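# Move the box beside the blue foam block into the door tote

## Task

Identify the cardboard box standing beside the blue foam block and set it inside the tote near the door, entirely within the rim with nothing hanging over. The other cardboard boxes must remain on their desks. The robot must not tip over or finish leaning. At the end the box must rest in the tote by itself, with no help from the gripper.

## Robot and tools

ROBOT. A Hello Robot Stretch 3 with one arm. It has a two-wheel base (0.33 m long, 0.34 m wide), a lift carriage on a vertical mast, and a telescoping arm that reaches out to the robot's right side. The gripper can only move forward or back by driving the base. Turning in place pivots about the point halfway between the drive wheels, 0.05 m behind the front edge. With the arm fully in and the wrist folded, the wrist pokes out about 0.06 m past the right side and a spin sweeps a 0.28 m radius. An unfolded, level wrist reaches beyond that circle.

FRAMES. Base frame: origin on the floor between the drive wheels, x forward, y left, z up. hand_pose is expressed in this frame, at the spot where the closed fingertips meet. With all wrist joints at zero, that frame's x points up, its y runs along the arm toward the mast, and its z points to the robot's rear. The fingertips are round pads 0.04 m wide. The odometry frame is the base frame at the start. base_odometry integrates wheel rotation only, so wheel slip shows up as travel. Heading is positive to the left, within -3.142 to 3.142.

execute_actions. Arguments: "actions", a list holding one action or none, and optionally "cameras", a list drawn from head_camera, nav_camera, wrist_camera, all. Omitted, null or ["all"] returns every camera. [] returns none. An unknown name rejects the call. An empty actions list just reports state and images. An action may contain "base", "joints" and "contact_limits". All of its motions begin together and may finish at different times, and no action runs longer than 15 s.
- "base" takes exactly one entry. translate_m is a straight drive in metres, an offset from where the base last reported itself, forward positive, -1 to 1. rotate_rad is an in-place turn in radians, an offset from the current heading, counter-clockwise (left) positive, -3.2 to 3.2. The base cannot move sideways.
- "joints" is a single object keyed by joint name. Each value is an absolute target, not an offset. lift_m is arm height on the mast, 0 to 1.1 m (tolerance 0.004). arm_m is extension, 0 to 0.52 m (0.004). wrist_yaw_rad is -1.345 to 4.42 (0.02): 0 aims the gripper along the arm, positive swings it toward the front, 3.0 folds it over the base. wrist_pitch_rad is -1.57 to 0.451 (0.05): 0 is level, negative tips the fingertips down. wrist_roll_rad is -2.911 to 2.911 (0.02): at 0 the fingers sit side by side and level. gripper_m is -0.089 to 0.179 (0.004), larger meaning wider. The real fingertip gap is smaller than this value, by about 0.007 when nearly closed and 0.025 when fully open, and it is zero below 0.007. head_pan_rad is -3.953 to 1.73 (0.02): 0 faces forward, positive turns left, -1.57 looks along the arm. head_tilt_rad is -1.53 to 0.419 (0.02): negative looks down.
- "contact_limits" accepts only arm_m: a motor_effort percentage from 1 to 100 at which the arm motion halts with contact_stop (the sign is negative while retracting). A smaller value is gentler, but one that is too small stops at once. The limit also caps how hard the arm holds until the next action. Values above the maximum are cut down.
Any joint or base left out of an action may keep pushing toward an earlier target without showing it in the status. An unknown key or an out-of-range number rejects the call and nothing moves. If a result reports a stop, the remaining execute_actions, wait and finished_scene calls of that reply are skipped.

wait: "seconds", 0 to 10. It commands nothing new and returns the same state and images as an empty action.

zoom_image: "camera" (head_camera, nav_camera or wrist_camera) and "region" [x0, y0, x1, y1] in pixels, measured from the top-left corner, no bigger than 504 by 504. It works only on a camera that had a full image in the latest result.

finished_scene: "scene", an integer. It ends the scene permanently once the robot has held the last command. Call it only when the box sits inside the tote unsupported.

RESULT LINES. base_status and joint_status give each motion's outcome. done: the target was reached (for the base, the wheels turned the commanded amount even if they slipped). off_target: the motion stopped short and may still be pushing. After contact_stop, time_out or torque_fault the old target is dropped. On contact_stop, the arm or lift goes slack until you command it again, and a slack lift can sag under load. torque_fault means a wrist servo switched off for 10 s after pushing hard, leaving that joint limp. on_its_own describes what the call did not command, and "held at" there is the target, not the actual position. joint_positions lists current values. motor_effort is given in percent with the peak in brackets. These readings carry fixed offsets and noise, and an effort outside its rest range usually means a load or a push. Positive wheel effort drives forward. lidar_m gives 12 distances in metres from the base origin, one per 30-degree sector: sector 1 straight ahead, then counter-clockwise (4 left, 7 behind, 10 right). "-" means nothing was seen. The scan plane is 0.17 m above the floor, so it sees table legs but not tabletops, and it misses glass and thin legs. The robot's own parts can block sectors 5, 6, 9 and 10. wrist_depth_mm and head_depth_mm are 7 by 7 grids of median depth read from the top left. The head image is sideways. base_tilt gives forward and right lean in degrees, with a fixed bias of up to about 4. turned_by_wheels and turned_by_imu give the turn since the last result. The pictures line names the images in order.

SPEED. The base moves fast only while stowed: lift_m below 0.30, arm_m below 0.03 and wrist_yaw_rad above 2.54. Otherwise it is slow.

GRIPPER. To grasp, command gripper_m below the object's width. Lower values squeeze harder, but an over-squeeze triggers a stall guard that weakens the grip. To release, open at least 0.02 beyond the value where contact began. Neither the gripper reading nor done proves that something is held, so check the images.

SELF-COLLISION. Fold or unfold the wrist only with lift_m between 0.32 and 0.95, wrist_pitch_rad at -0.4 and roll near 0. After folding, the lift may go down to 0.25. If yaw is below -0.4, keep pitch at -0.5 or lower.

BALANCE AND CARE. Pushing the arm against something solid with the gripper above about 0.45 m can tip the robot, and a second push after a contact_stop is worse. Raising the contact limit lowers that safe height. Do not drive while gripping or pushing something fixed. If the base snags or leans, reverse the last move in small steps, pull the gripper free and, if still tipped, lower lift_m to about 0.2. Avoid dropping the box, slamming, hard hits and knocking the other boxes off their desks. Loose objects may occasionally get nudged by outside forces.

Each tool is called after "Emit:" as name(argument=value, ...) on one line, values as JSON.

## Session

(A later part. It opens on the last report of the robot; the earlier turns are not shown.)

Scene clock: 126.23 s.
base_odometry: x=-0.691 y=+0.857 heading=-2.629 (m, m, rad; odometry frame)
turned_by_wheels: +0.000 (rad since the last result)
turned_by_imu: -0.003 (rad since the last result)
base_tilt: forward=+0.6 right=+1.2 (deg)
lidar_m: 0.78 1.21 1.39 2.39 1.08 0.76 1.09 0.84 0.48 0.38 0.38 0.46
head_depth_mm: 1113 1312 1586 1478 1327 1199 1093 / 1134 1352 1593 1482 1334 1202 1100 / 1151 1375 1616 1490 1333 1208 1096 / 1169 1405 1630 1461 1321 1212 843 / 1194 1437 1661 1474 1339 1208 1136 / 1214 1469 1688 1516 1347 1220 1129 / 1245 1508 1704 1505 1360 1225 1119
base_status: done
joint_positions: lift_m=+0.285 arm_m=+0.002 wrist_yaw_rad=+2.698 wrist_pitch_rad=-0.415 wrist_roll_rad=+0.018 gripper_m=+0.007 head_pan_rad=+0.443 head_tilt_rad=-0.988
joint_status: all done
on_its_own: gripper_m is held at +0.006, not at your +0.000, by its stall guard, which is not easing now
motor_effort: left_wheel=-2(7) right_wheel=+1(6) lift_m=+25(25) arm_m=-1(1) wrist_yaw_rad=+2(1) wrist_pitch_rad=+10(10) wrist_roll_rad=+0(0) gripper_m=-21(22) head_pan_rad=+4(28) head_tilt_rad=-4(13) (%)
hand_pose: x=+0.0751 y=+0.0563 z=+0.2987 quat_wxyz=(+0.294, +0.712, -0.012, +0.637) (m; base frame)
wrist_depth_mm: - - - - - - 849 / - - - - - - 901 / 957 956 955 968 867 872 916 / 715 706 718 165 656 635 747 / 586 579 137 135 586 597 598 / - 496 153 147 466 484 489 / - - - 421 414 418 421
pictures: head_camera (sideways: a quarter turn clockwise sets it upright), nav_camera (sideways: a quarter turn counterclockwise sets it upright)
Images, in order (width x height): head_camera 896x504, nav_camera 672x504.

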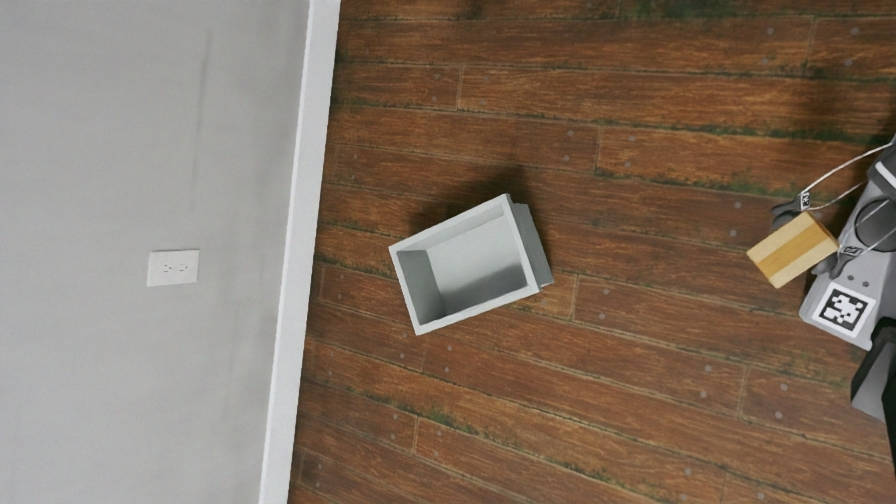

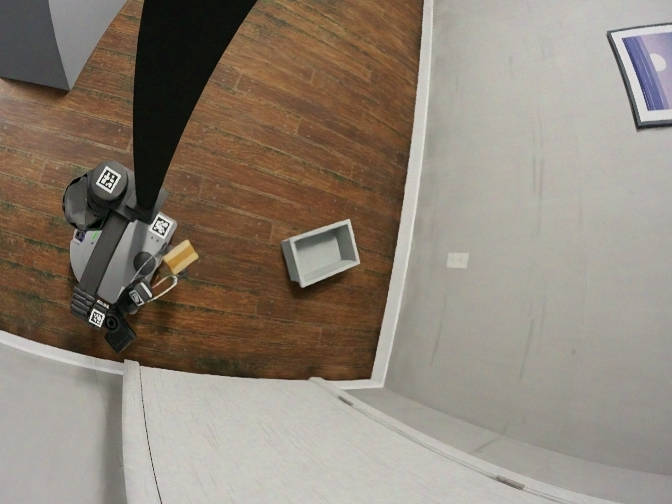

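Emit:
execute_actions(actions=[{"base":{"rotate_rad":2.10},"joints":{"head_pan_rad":-1.5,"head_tilt_rad":-1.0}}], cameras=[])

Emit:
execute_actions(actions=[{"joints":{"lift_m":0.335,"arm_m":0.08}}], cameras=[])

Emit:
execute_actions(actions=[{"joints":{"wrist_yaw_rad":0.3,"arm_m":0.36}}], cameras=["head_camera","wrist_camera"])

Scene clock: 131.10 s.
base_odometry: x=-0.691 y=+0.857 heading=-0.529 (m, m, rad; odometry frame)
turned_by_wheels: +2.100 (rad since the last result)
turned_by_imu: +2.050 (rad since the last result)
base_tilt: forward=+0.6 right=+1.2 (deg)
lidar_m: 1.09 0.76 1.07 0.85 0.48 0.38 0.38 0.45 0.77 1.21 1.38 2.35
head_depth_mm: 1114 1312 1566 1476 1320 1199 1102 / 1143 1361 1602 1487 1332 1219 - / 1194 1411 1632 1454 1313 1243 - / 1234 1480 1676 1469 1340 1227 1112 / 1276 1549 1698 1494 1350 1218 1110 / 1330 1613 1715 1508 1347 1221 1115 / 1390 1706 1716 1526 1349 1229 1116
base_status: done
joint_positions: lift_m=+0.285 arm_m=+0.002 wrist_yaw_rad=+2.698 wrist_pitch_rad=-0.415 wrist_roll_rad=+0.018 gripper_m=+0.007 head_pan_rad=-1.493 head_tilt_rad=-0.988
joint_status: all done
on_its_own: gripper_m is held at +0.006, not at your +0.000, by its stall guard, which is not easing now
motor_effort: left_wheel=-2(10) right_wheel=+1(10) lift_m=+25(25) arm_m=-1(1) wrist_yaw_rad=+2(0) wrist_pitch_rad=+11(11) wrist_roll_rad=+0(0) gripper_m=-21(21) head_pan_rad=-5(58) head_tilt_rad=-4(4) (%)
hand_pose: x=+0.0751 y=+0.0562 z=+0.2987 quat_wxyz=(+0.294, +0.712, -0.012, +0.637) (m; base frame)
wrist_depth_mm: 801 - - - 857 623 663 / 752 - - - 901 697 734 / 756 943 944 944 898 773 816 / 674 733 709 165 728 727 741 / 599 586 137 135 588 589 607 / - 501 151 146 466 486 489 / - - - 425 426 426 422
pictures: none
No camera images: the call's "cameras" was empty. Leave "cameras" out to get every camera's image.

Scene clock: 132.87 s.
base_odometry: x=-0.691 y=+0.857 heading=-0.529 (m, m, rad; odometry frame)
turned_by_wheels: +0.000 (rad since the last result)
turned_by_imu: +0.000 (rad since the last result)
base_tilt: forward=+0.6 right=+1.2 (deg)
lidar_m: 1.09 0.76 1.07 0.86 0.48 0.38 0.38 0.45 0.77 1.21 1.39 2.35
head_depth_mm: 1116 1308 1568 1483 1328 1200 1112 / 1155 1360 1586 1480 1321 1220 - / 1187 1409 1626 1462 1330 1189 - / 1231 1482 1672 1463 1341 1213 1110 / 1282 1546 1698 1501 1338 1214 1095 / 1331 1605 1718 1513 1345 1215 1113 / 1377 1695 1724 1507 1355 1227 1113
base_status: not commanded
joint_positions: lift_m=+0.335 arm_m=+0.080 wrist_yaw_rad=+2.698 wrist_pitch_rad=-0.415 wrist_roll_rad=+0.018 gripper_m=+0.007 head_pan_rad=-1.493 head_tilt_rad=-0.988
joint_status: all done
on_its_own: gripper_m is held at +0.006, not at your +0.000, by its stall guard, which is not easing now
motor_effort: left_wheel=-2(2) right_wheel=+2(2) lift_m=+43(45) arm_m=+5(5) wrist_yaw_rad=+1(2) wrist_pitch_rad=+10(10) wrist_roll_rad=+0(0) gripper_m=-21(21) head_pan_rad=-4(4) head_tilt_rad=-4(4) (%)
hand_pose: x=+0.0751 y=-0.0216 z=+0.3481 quat_wxyz=(+0.294, +0.712, -0.012, +0.637) (m; base frame)
wrist_depth_mm: 836 - - - 846 699 767 / 817 - - - 906 743 834 / 836 - - - 910 859 989 / - 792 803 165 809 813 812 / - 655 138 134 643 656 659 / 545 568 152 146 525 543 551 / - - - 478 471 480 477
pictures: none
No camera images: the call's "cameras" was empty. Leave "cameras" out to get every camera's image.

Scene clock: 136.13 s.
base_odometry: x=-0.691 y=+0.857 heading=-0.529 (m, m, rad; odometry frame)
turned_by_wheels: +0.000 (rad since the last result)
turned_by_imu: -0.001 (rad since the last result)
base_tilt: forward=+0.6 right=+1.2 (deg)
lidar_m: 1.09 0.76 1.07 0.86 0.48 0.38 0.38 0.45 0.77 1.21 1.39 2.35
head_depth_mm: 1115 1312 1570 1471 1319 1197 1111 / 1147 1363 1596 1525 1352 1207 - / 1193 1413 1645 1420 1313 1214 - / 1233 1477 1657 1459 1335 1207 1121 / 1278 1535 1708 1507 1345 1212 1109 / 1324 1620 1709 1510 1343 1217 1111 / 1382 1706 1729 1509 1350 1220 1119
base_status: not commanded
joint_positions: lift_m=+0.335 arm_m=+0.360 wrist_yaw_rad=+0.301 wrist_pitch_rad=-0.415 wrist_roll_rad=+0.018 gripper_m=+0.007 head_pan_rad=-1.493 head_tilt_rad=-0.988
joint_status: all done
on_its_own: gripper_m is held at +0.006, not at your +0.000, by its stall guard, which is not easing now
motor_effort: left_wheel=-2(2) right_wheel=+2(2) lift_m=+43(43) arm_m=+5(3) wrist_yaw_rad=-1(5) wrist_pitch_rad=+10(10) wrist_roll_rad=+0(0) gripper_m=-21(22) head_pan_rad=-5(5) head_tilt_rad=-4(4) (%)
hand_pose: x=+0.0452 y=-0.7194 z=+0.3481 quat_wxyz=(+0.700, +0.248, -0.668, -0.043) (m; base frame)
wrist_depth_mm: - 857 753 627 552 498 437 / - - 803 712 592 524 472 / - - 894 745 654 569 509 / 801 815 821 165 706 610 546 / 644 624 138 135 668 629 572 / 537 537 515 146 471 543 537 / 468 467 450 455 445 478 469
pictures: head_camera (sideways: a quarter turn clockwise sets it upright), wrist_camera
Images, in order (width x height): head_camera 896x504, wrist_camera 644x364.

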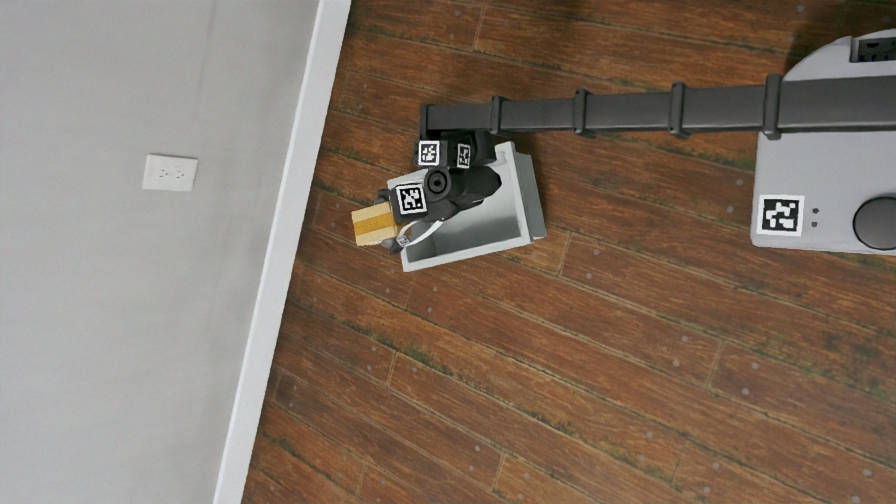

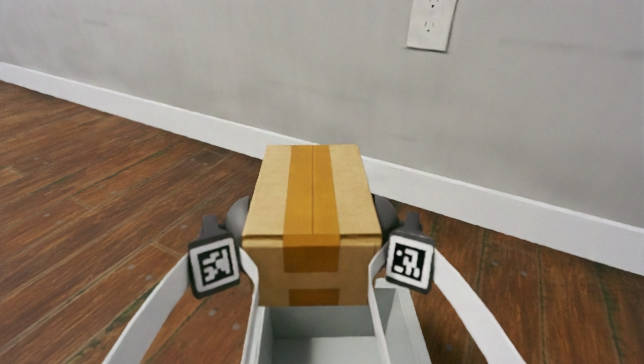

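Emit:
execute_actions(actions=[{"base":{"translate_m":-0.01},"joints":{"wrist_pitch_rad":-0.85,"arm_m":0.42,"lift_m":0.28}}], cameras=["head_camera","wrist_camera"])

Scene clock: 138.37 s.
base_odometry: x=-0.700 y=+0.862 heading=-0.529 (m, m, rad; odometry frame)
turned_by_wheels: +0.000 (rad since the last result)
turned_by_imu: -0.001 (rad since the last result)
base_tilt: forward=+0.6 right=+1.2 (deg)
lidar_m: 1.09 0.77 1.09 0.84 0.47 0.37 0.37 0.44 0.75 0.72 1.38 2.35
head_depth_mm: 1112 1311 1554 1472 1311 1197 1108 / 1150 1358 1596 1492 1333 1201 - / 1189 1407 1627 1423 1318 1214 - / 1235 1476 1666 1453 1338 1212 1105 / 1281 1544 1695 1500 1351 1213 1111 / 1330 1609 1705 1512 1343 1219 1112 / 1388 1694 1719 1518 1356 1220 1120
base_status: done
joint_positions: lift_m=+0.280 arm_m=+0.420 wrist_yaw_rad=+0.301 wrist_pitch_rad=-0.863 wrist_roll_rad=+0.018 gripper_m=+0.007 head_pan_rad=-1.493 head_tilt_rad=-0.988
joint_status: all done
on_its_own: gripper_m is held at +0.006, not at your +0.000, by its stall guard, which is not easing now
motor_effort: left_wheel=-2(7) right_wheel=+2(2) lift_m=+25(35) arm_m=+5(5) wrist_yaw_rad=+0(1) wrist_pitch_rad=+6(9) wrist_roll_rad=+0(0) gripper_m=-21(21) head_pan_rad=-4(4) head_tilt_rad=-4(4) (%)
hand_pose: x=+0.0224 y=-0.7064 z=+0.2087 quat_wxyz=(+0.674, +0.387, -0.596, -0.200) (m; base frame)
wrist_depth_mm: 565 563 581 591 566 497 457 / 510 506 522 506 526 530 496 / 449 456 343 327 450 473 469 / 401 409 306 165 406 428 430 / 372 372 137 135 385 382 390 / 343 347 259 146 271 360 358 / 319 318 310 323 271 332 332
pictures: head_camera (sideways: a quarter turn clockwise sets it upright), wrist_camera
Images, in order (width x height): head_camera 896x504, wrist_camera 644x364.

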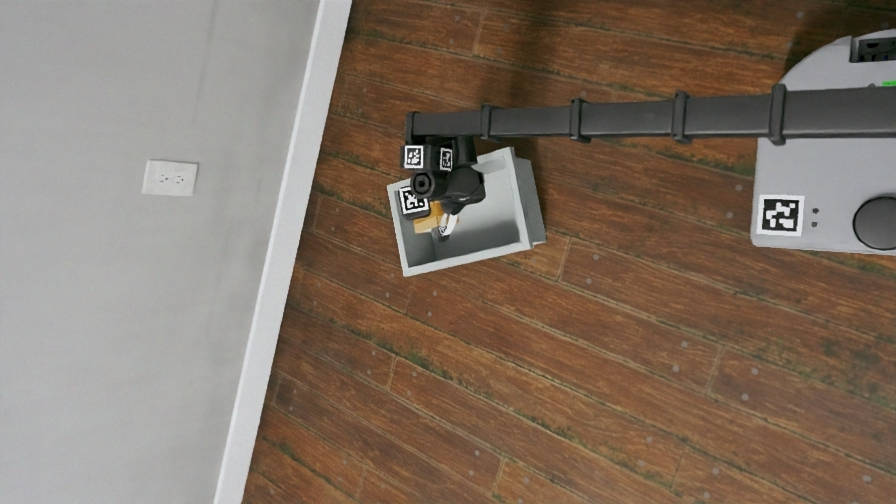

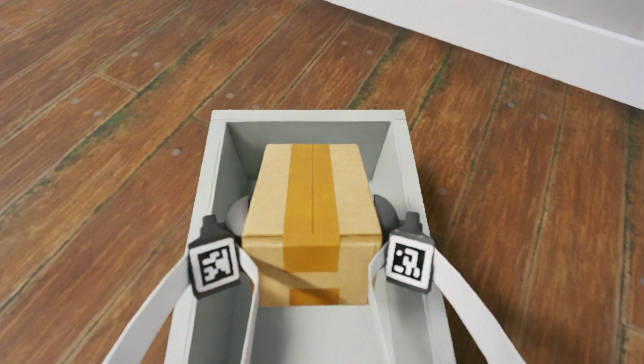

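Emit:
execute_actions(actions=[{"base":{"translate_m":0.02},"joints":{"arm_m":0.455,"lift_m":0.142}}], cameras=["head_camera","wrist_camera"])

Scene clock: 141.47 s.
base_odometry: x=-0.683 y=+0.852 heading=-0.529 (m, m, rad; odometry frame)
turned_by_wheels: +0.000 (rad since the last result)
turned_by_imu: -0.001 (rad since the last result)
base_tilt: forward=+0.6 right=+1.2 (deg)
lidar_m: 1.08 0.75 1.05 0.88 0.50 0.39 0.39 0.46 0.79 1.21 1.38 2.36
head_depth_mm: 1116 1309 1573 1477 1322 1205 1108 / 1156 1355 1593 1489 1332 1202 - / 1189 1413 1623 1465 1314 1218 - / 1242 1477 1676 1453 1332 1212 1111 / 1279 1551 1691 1502 1345 1213 1116 / 1339 1617 1717 1509 1354 1218 1115 / 1383 1700 1717 1514 1355 1229 1119
base_status: done
joint_positions: lift_m=+0.142 arm_m=+0.455 wrist_yaw_rad=+0.301 wrist_pitch_rad=-0.863 wrist_roll_rad=+0.018 gripper_m=+0.007 head_pan_rad=-1.493 head_tilt_rad=-0.988
joint_status: all done
on_its_own: gripper_m is held at +0.006, not at your +0.000, by its stall guard, which is not easing now
motor_effort: left_wheel=-2(5) right_wheel=+1(5) lift_m=+25(25) arm_m=+4(3) wrist_yaw_rad=-2(1) wrist_pitch_rad=+6(6) wrist_roll_rad=+0(0) gripper_m=-21(21) head_pan_rad=-4(4) head_tilt_rad=-4(4) (%)
hand_pose: x=+0.0224 y=-0.7413 z=+0.0706 quat_wxyz=(+0.674, +0.387, -0.596, -0.200) (m; base frame)
wrist_depth_mm: 349 338 182 185 187 358 376 / 313 161 216 220 221 169 332 / 279 147 250 256 248 148 295 / 253 135 235 166 249 148 268 / 114 135 137 134 204 148 120 / 103 125 209 146 212 149 110 / 100 135 198 200 202 139 101
pictures: head_camera (sideways: a quarter turn clockwise sets it upright), wrist_camera
Images, in order (width x height): head_camera 896x504, wrist_camera 644x364.

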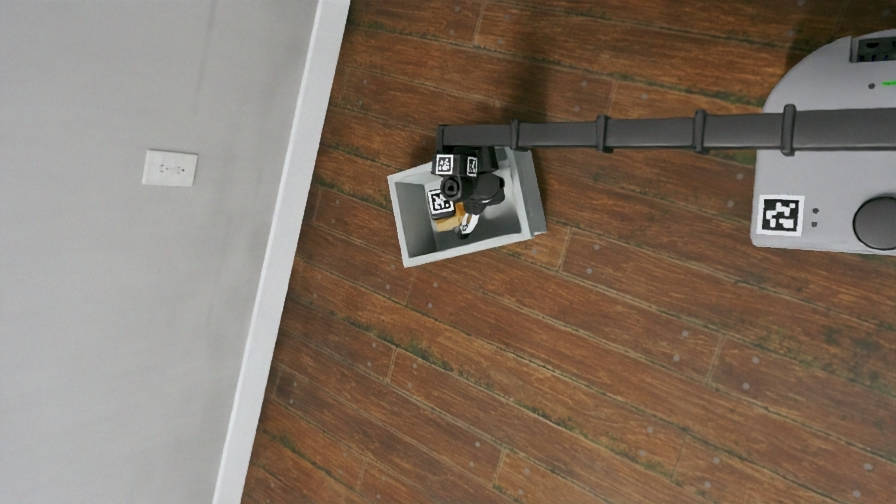

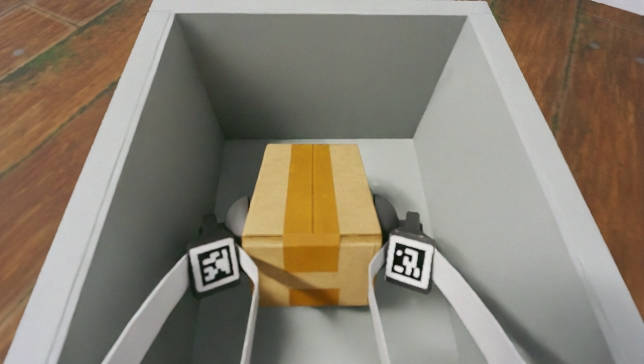

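Emit:
execute_actions(actions=[{"joints":{"lift_m":0.134,"gripper_m":0.092}}], cameras=["wrist_camera"])

Scene clock: 143.73 s.
base_odometry: x=-0.683 y=+0.852 heading=-0.529 (m, m, rad; odometry frame)
turned_by_wheels: +0.000 (rad since the last result)
turned_by_imu: -0.001 (rad since the last result)
base_tilt: forward=+0.5 right=+1.2 (deg)
lidar_m: 1.09 0.75 1.05 0.88 0.50 0.39 0.39 0.47 0.79 1.21 1.39 2.36
head_depth_mm: 1112 1310 1573 1474 1328 1200 1108 / 1155 1364 1602 1475 1331 1198 - / 1192 1407 1628 1465 1308 1216 - / 1236 1484 1671 1455 1340 1208 1106 / 1287 1557 1701 1513 1351 1218 1107 / 1327 1628 1710 1509 1359 1229 1116 / 1386 1705 1727 1514 1352 1219 1117
base_status: not commanded
joint_positions: lift_m=+0.134 arm_m=+0.455 wrist_yaw_rad=+0.301 wrist_pitch_rad=-0.864 wrist_roll_rad=+0.018 gripper_m=+0.092 head_pan_rad=-1.493 head_tilt_rad=-0.988
joint_status: all done
motor_effort: left_wheel=-2(2) right_wheel=+1(1) lift_m=+25(26) arm_m=+4(4) wrist_yaw_rad=-1(1) wrist_pitch_rad=+6(7) wrist_roll_rad=+0(0) gripper_m=+1(85) head_pan_rad=-4(4) head_tilt_rad=-4(4) (%)
hand_pose: x=+0.0224 y=-0.7412 z=+0.0625 quat_wxyz=(+0.674, +0.387, -0.596, -0.200) (m; base frame)
wrist_depth_mm: 340 177 183 185 184 184 366 / 300 147 215 219 219 156 321 / 272 136 250 263 248 147 285 / 116 135 239 191 246 149 251 / 104 125 222 176 225 148 111 / 100 120 196 161 206 139 102 / - 145 191 187 195 159 100
pictures: wrist_camera
Images, in order (width x height): wrist_camera 644x364.

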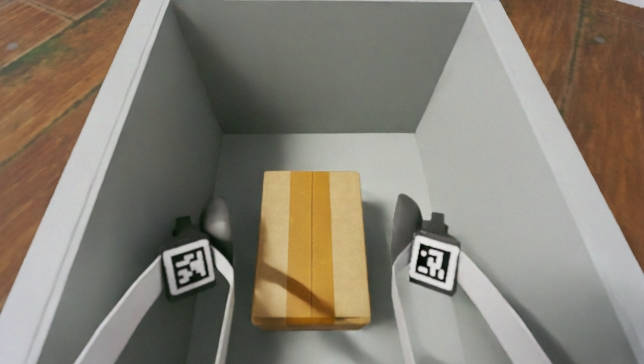

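Emit:
execute_actions(actions=[{"joints":{"lift_m":0.23}}], cameras=["wrist_camera"])

Emit:
finished_scene(scene=1)

Scene clock: 145.77 s.
base_odometry: x=-0.683 y=+0.852 heading=-0.529 (m, m, rad; odometry frame)
turned_by_wheels: +0.000 (rad since the last result)
turned_by_imu: -0.001 (rad since the last result)
base_tilt: forward=+0.6 right=+1.2 (deg)
lidar_m: 1.09 0.76 1.05 0.88 0.50 0.39 0.39 0.46 0.79 1.21 1.39 2.36
head_depth_mm: 1116 1314 1566 1486 1323 1194 1108 / 1154 1363 1595 1498 1321 1203 - / 1193 1415 1623 1419 1315 1217 - / 1238 1481 1674 1448 1332 1219 1112 / 1282 1542 1703 1508 1342 1221 1107 / 1337 1614 1710 1510 1339 1226 1114 / 1382 1702 1728 1516 1358 1223 1115
base_status: not commanded
joint_positions: lift_m=+0.230 arm_m=+0.455 wrist_yaw_rad=+0.301 wrist_pitch_rad=-0.864 wrist_roll_rad=+0.018 gripper_m=+0.092 head_pan_rad=-1.493 head_tilt_rad=-0.988
joint_status: all done
motor_effort: left_wheel=-2(2) right_wheel=+1(1) lift_m=+42(43) arm_m=+4(4) wrist_yaw_rad=-1(1) wrist_pitch_rad=+6(6) wrist_roll_rad=+0(0) gripper_m=+1(0) head_pan_rad=-4(4) head_tilt_rad=-4(5) (%)
hand_pose: x=+0.0224 y=-0.7412 z=+0.1579 quat_wxyz=(+0.674, +0.387, -0.596, -0.200) (m; base frame)
wrist_depth_mm: 497 485 489 511 503 481 422 / 432 434 440 441 444 454 453 / 384 395 255 270 269 405 416 / 354 357 287 342 280 364 372 / 320 321 323 321 324 336 339 / 296 296 290 252 298 305 309 / 280 175 268 269 270 186 286
pictures: wrist_camera
Images, in order (width x height): wrist_camera 644x364.

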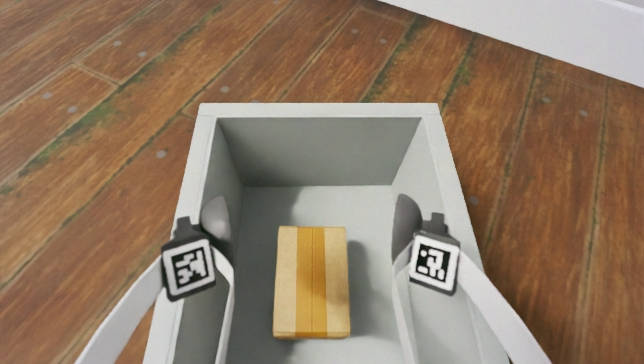

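The scene is finished: the task was done.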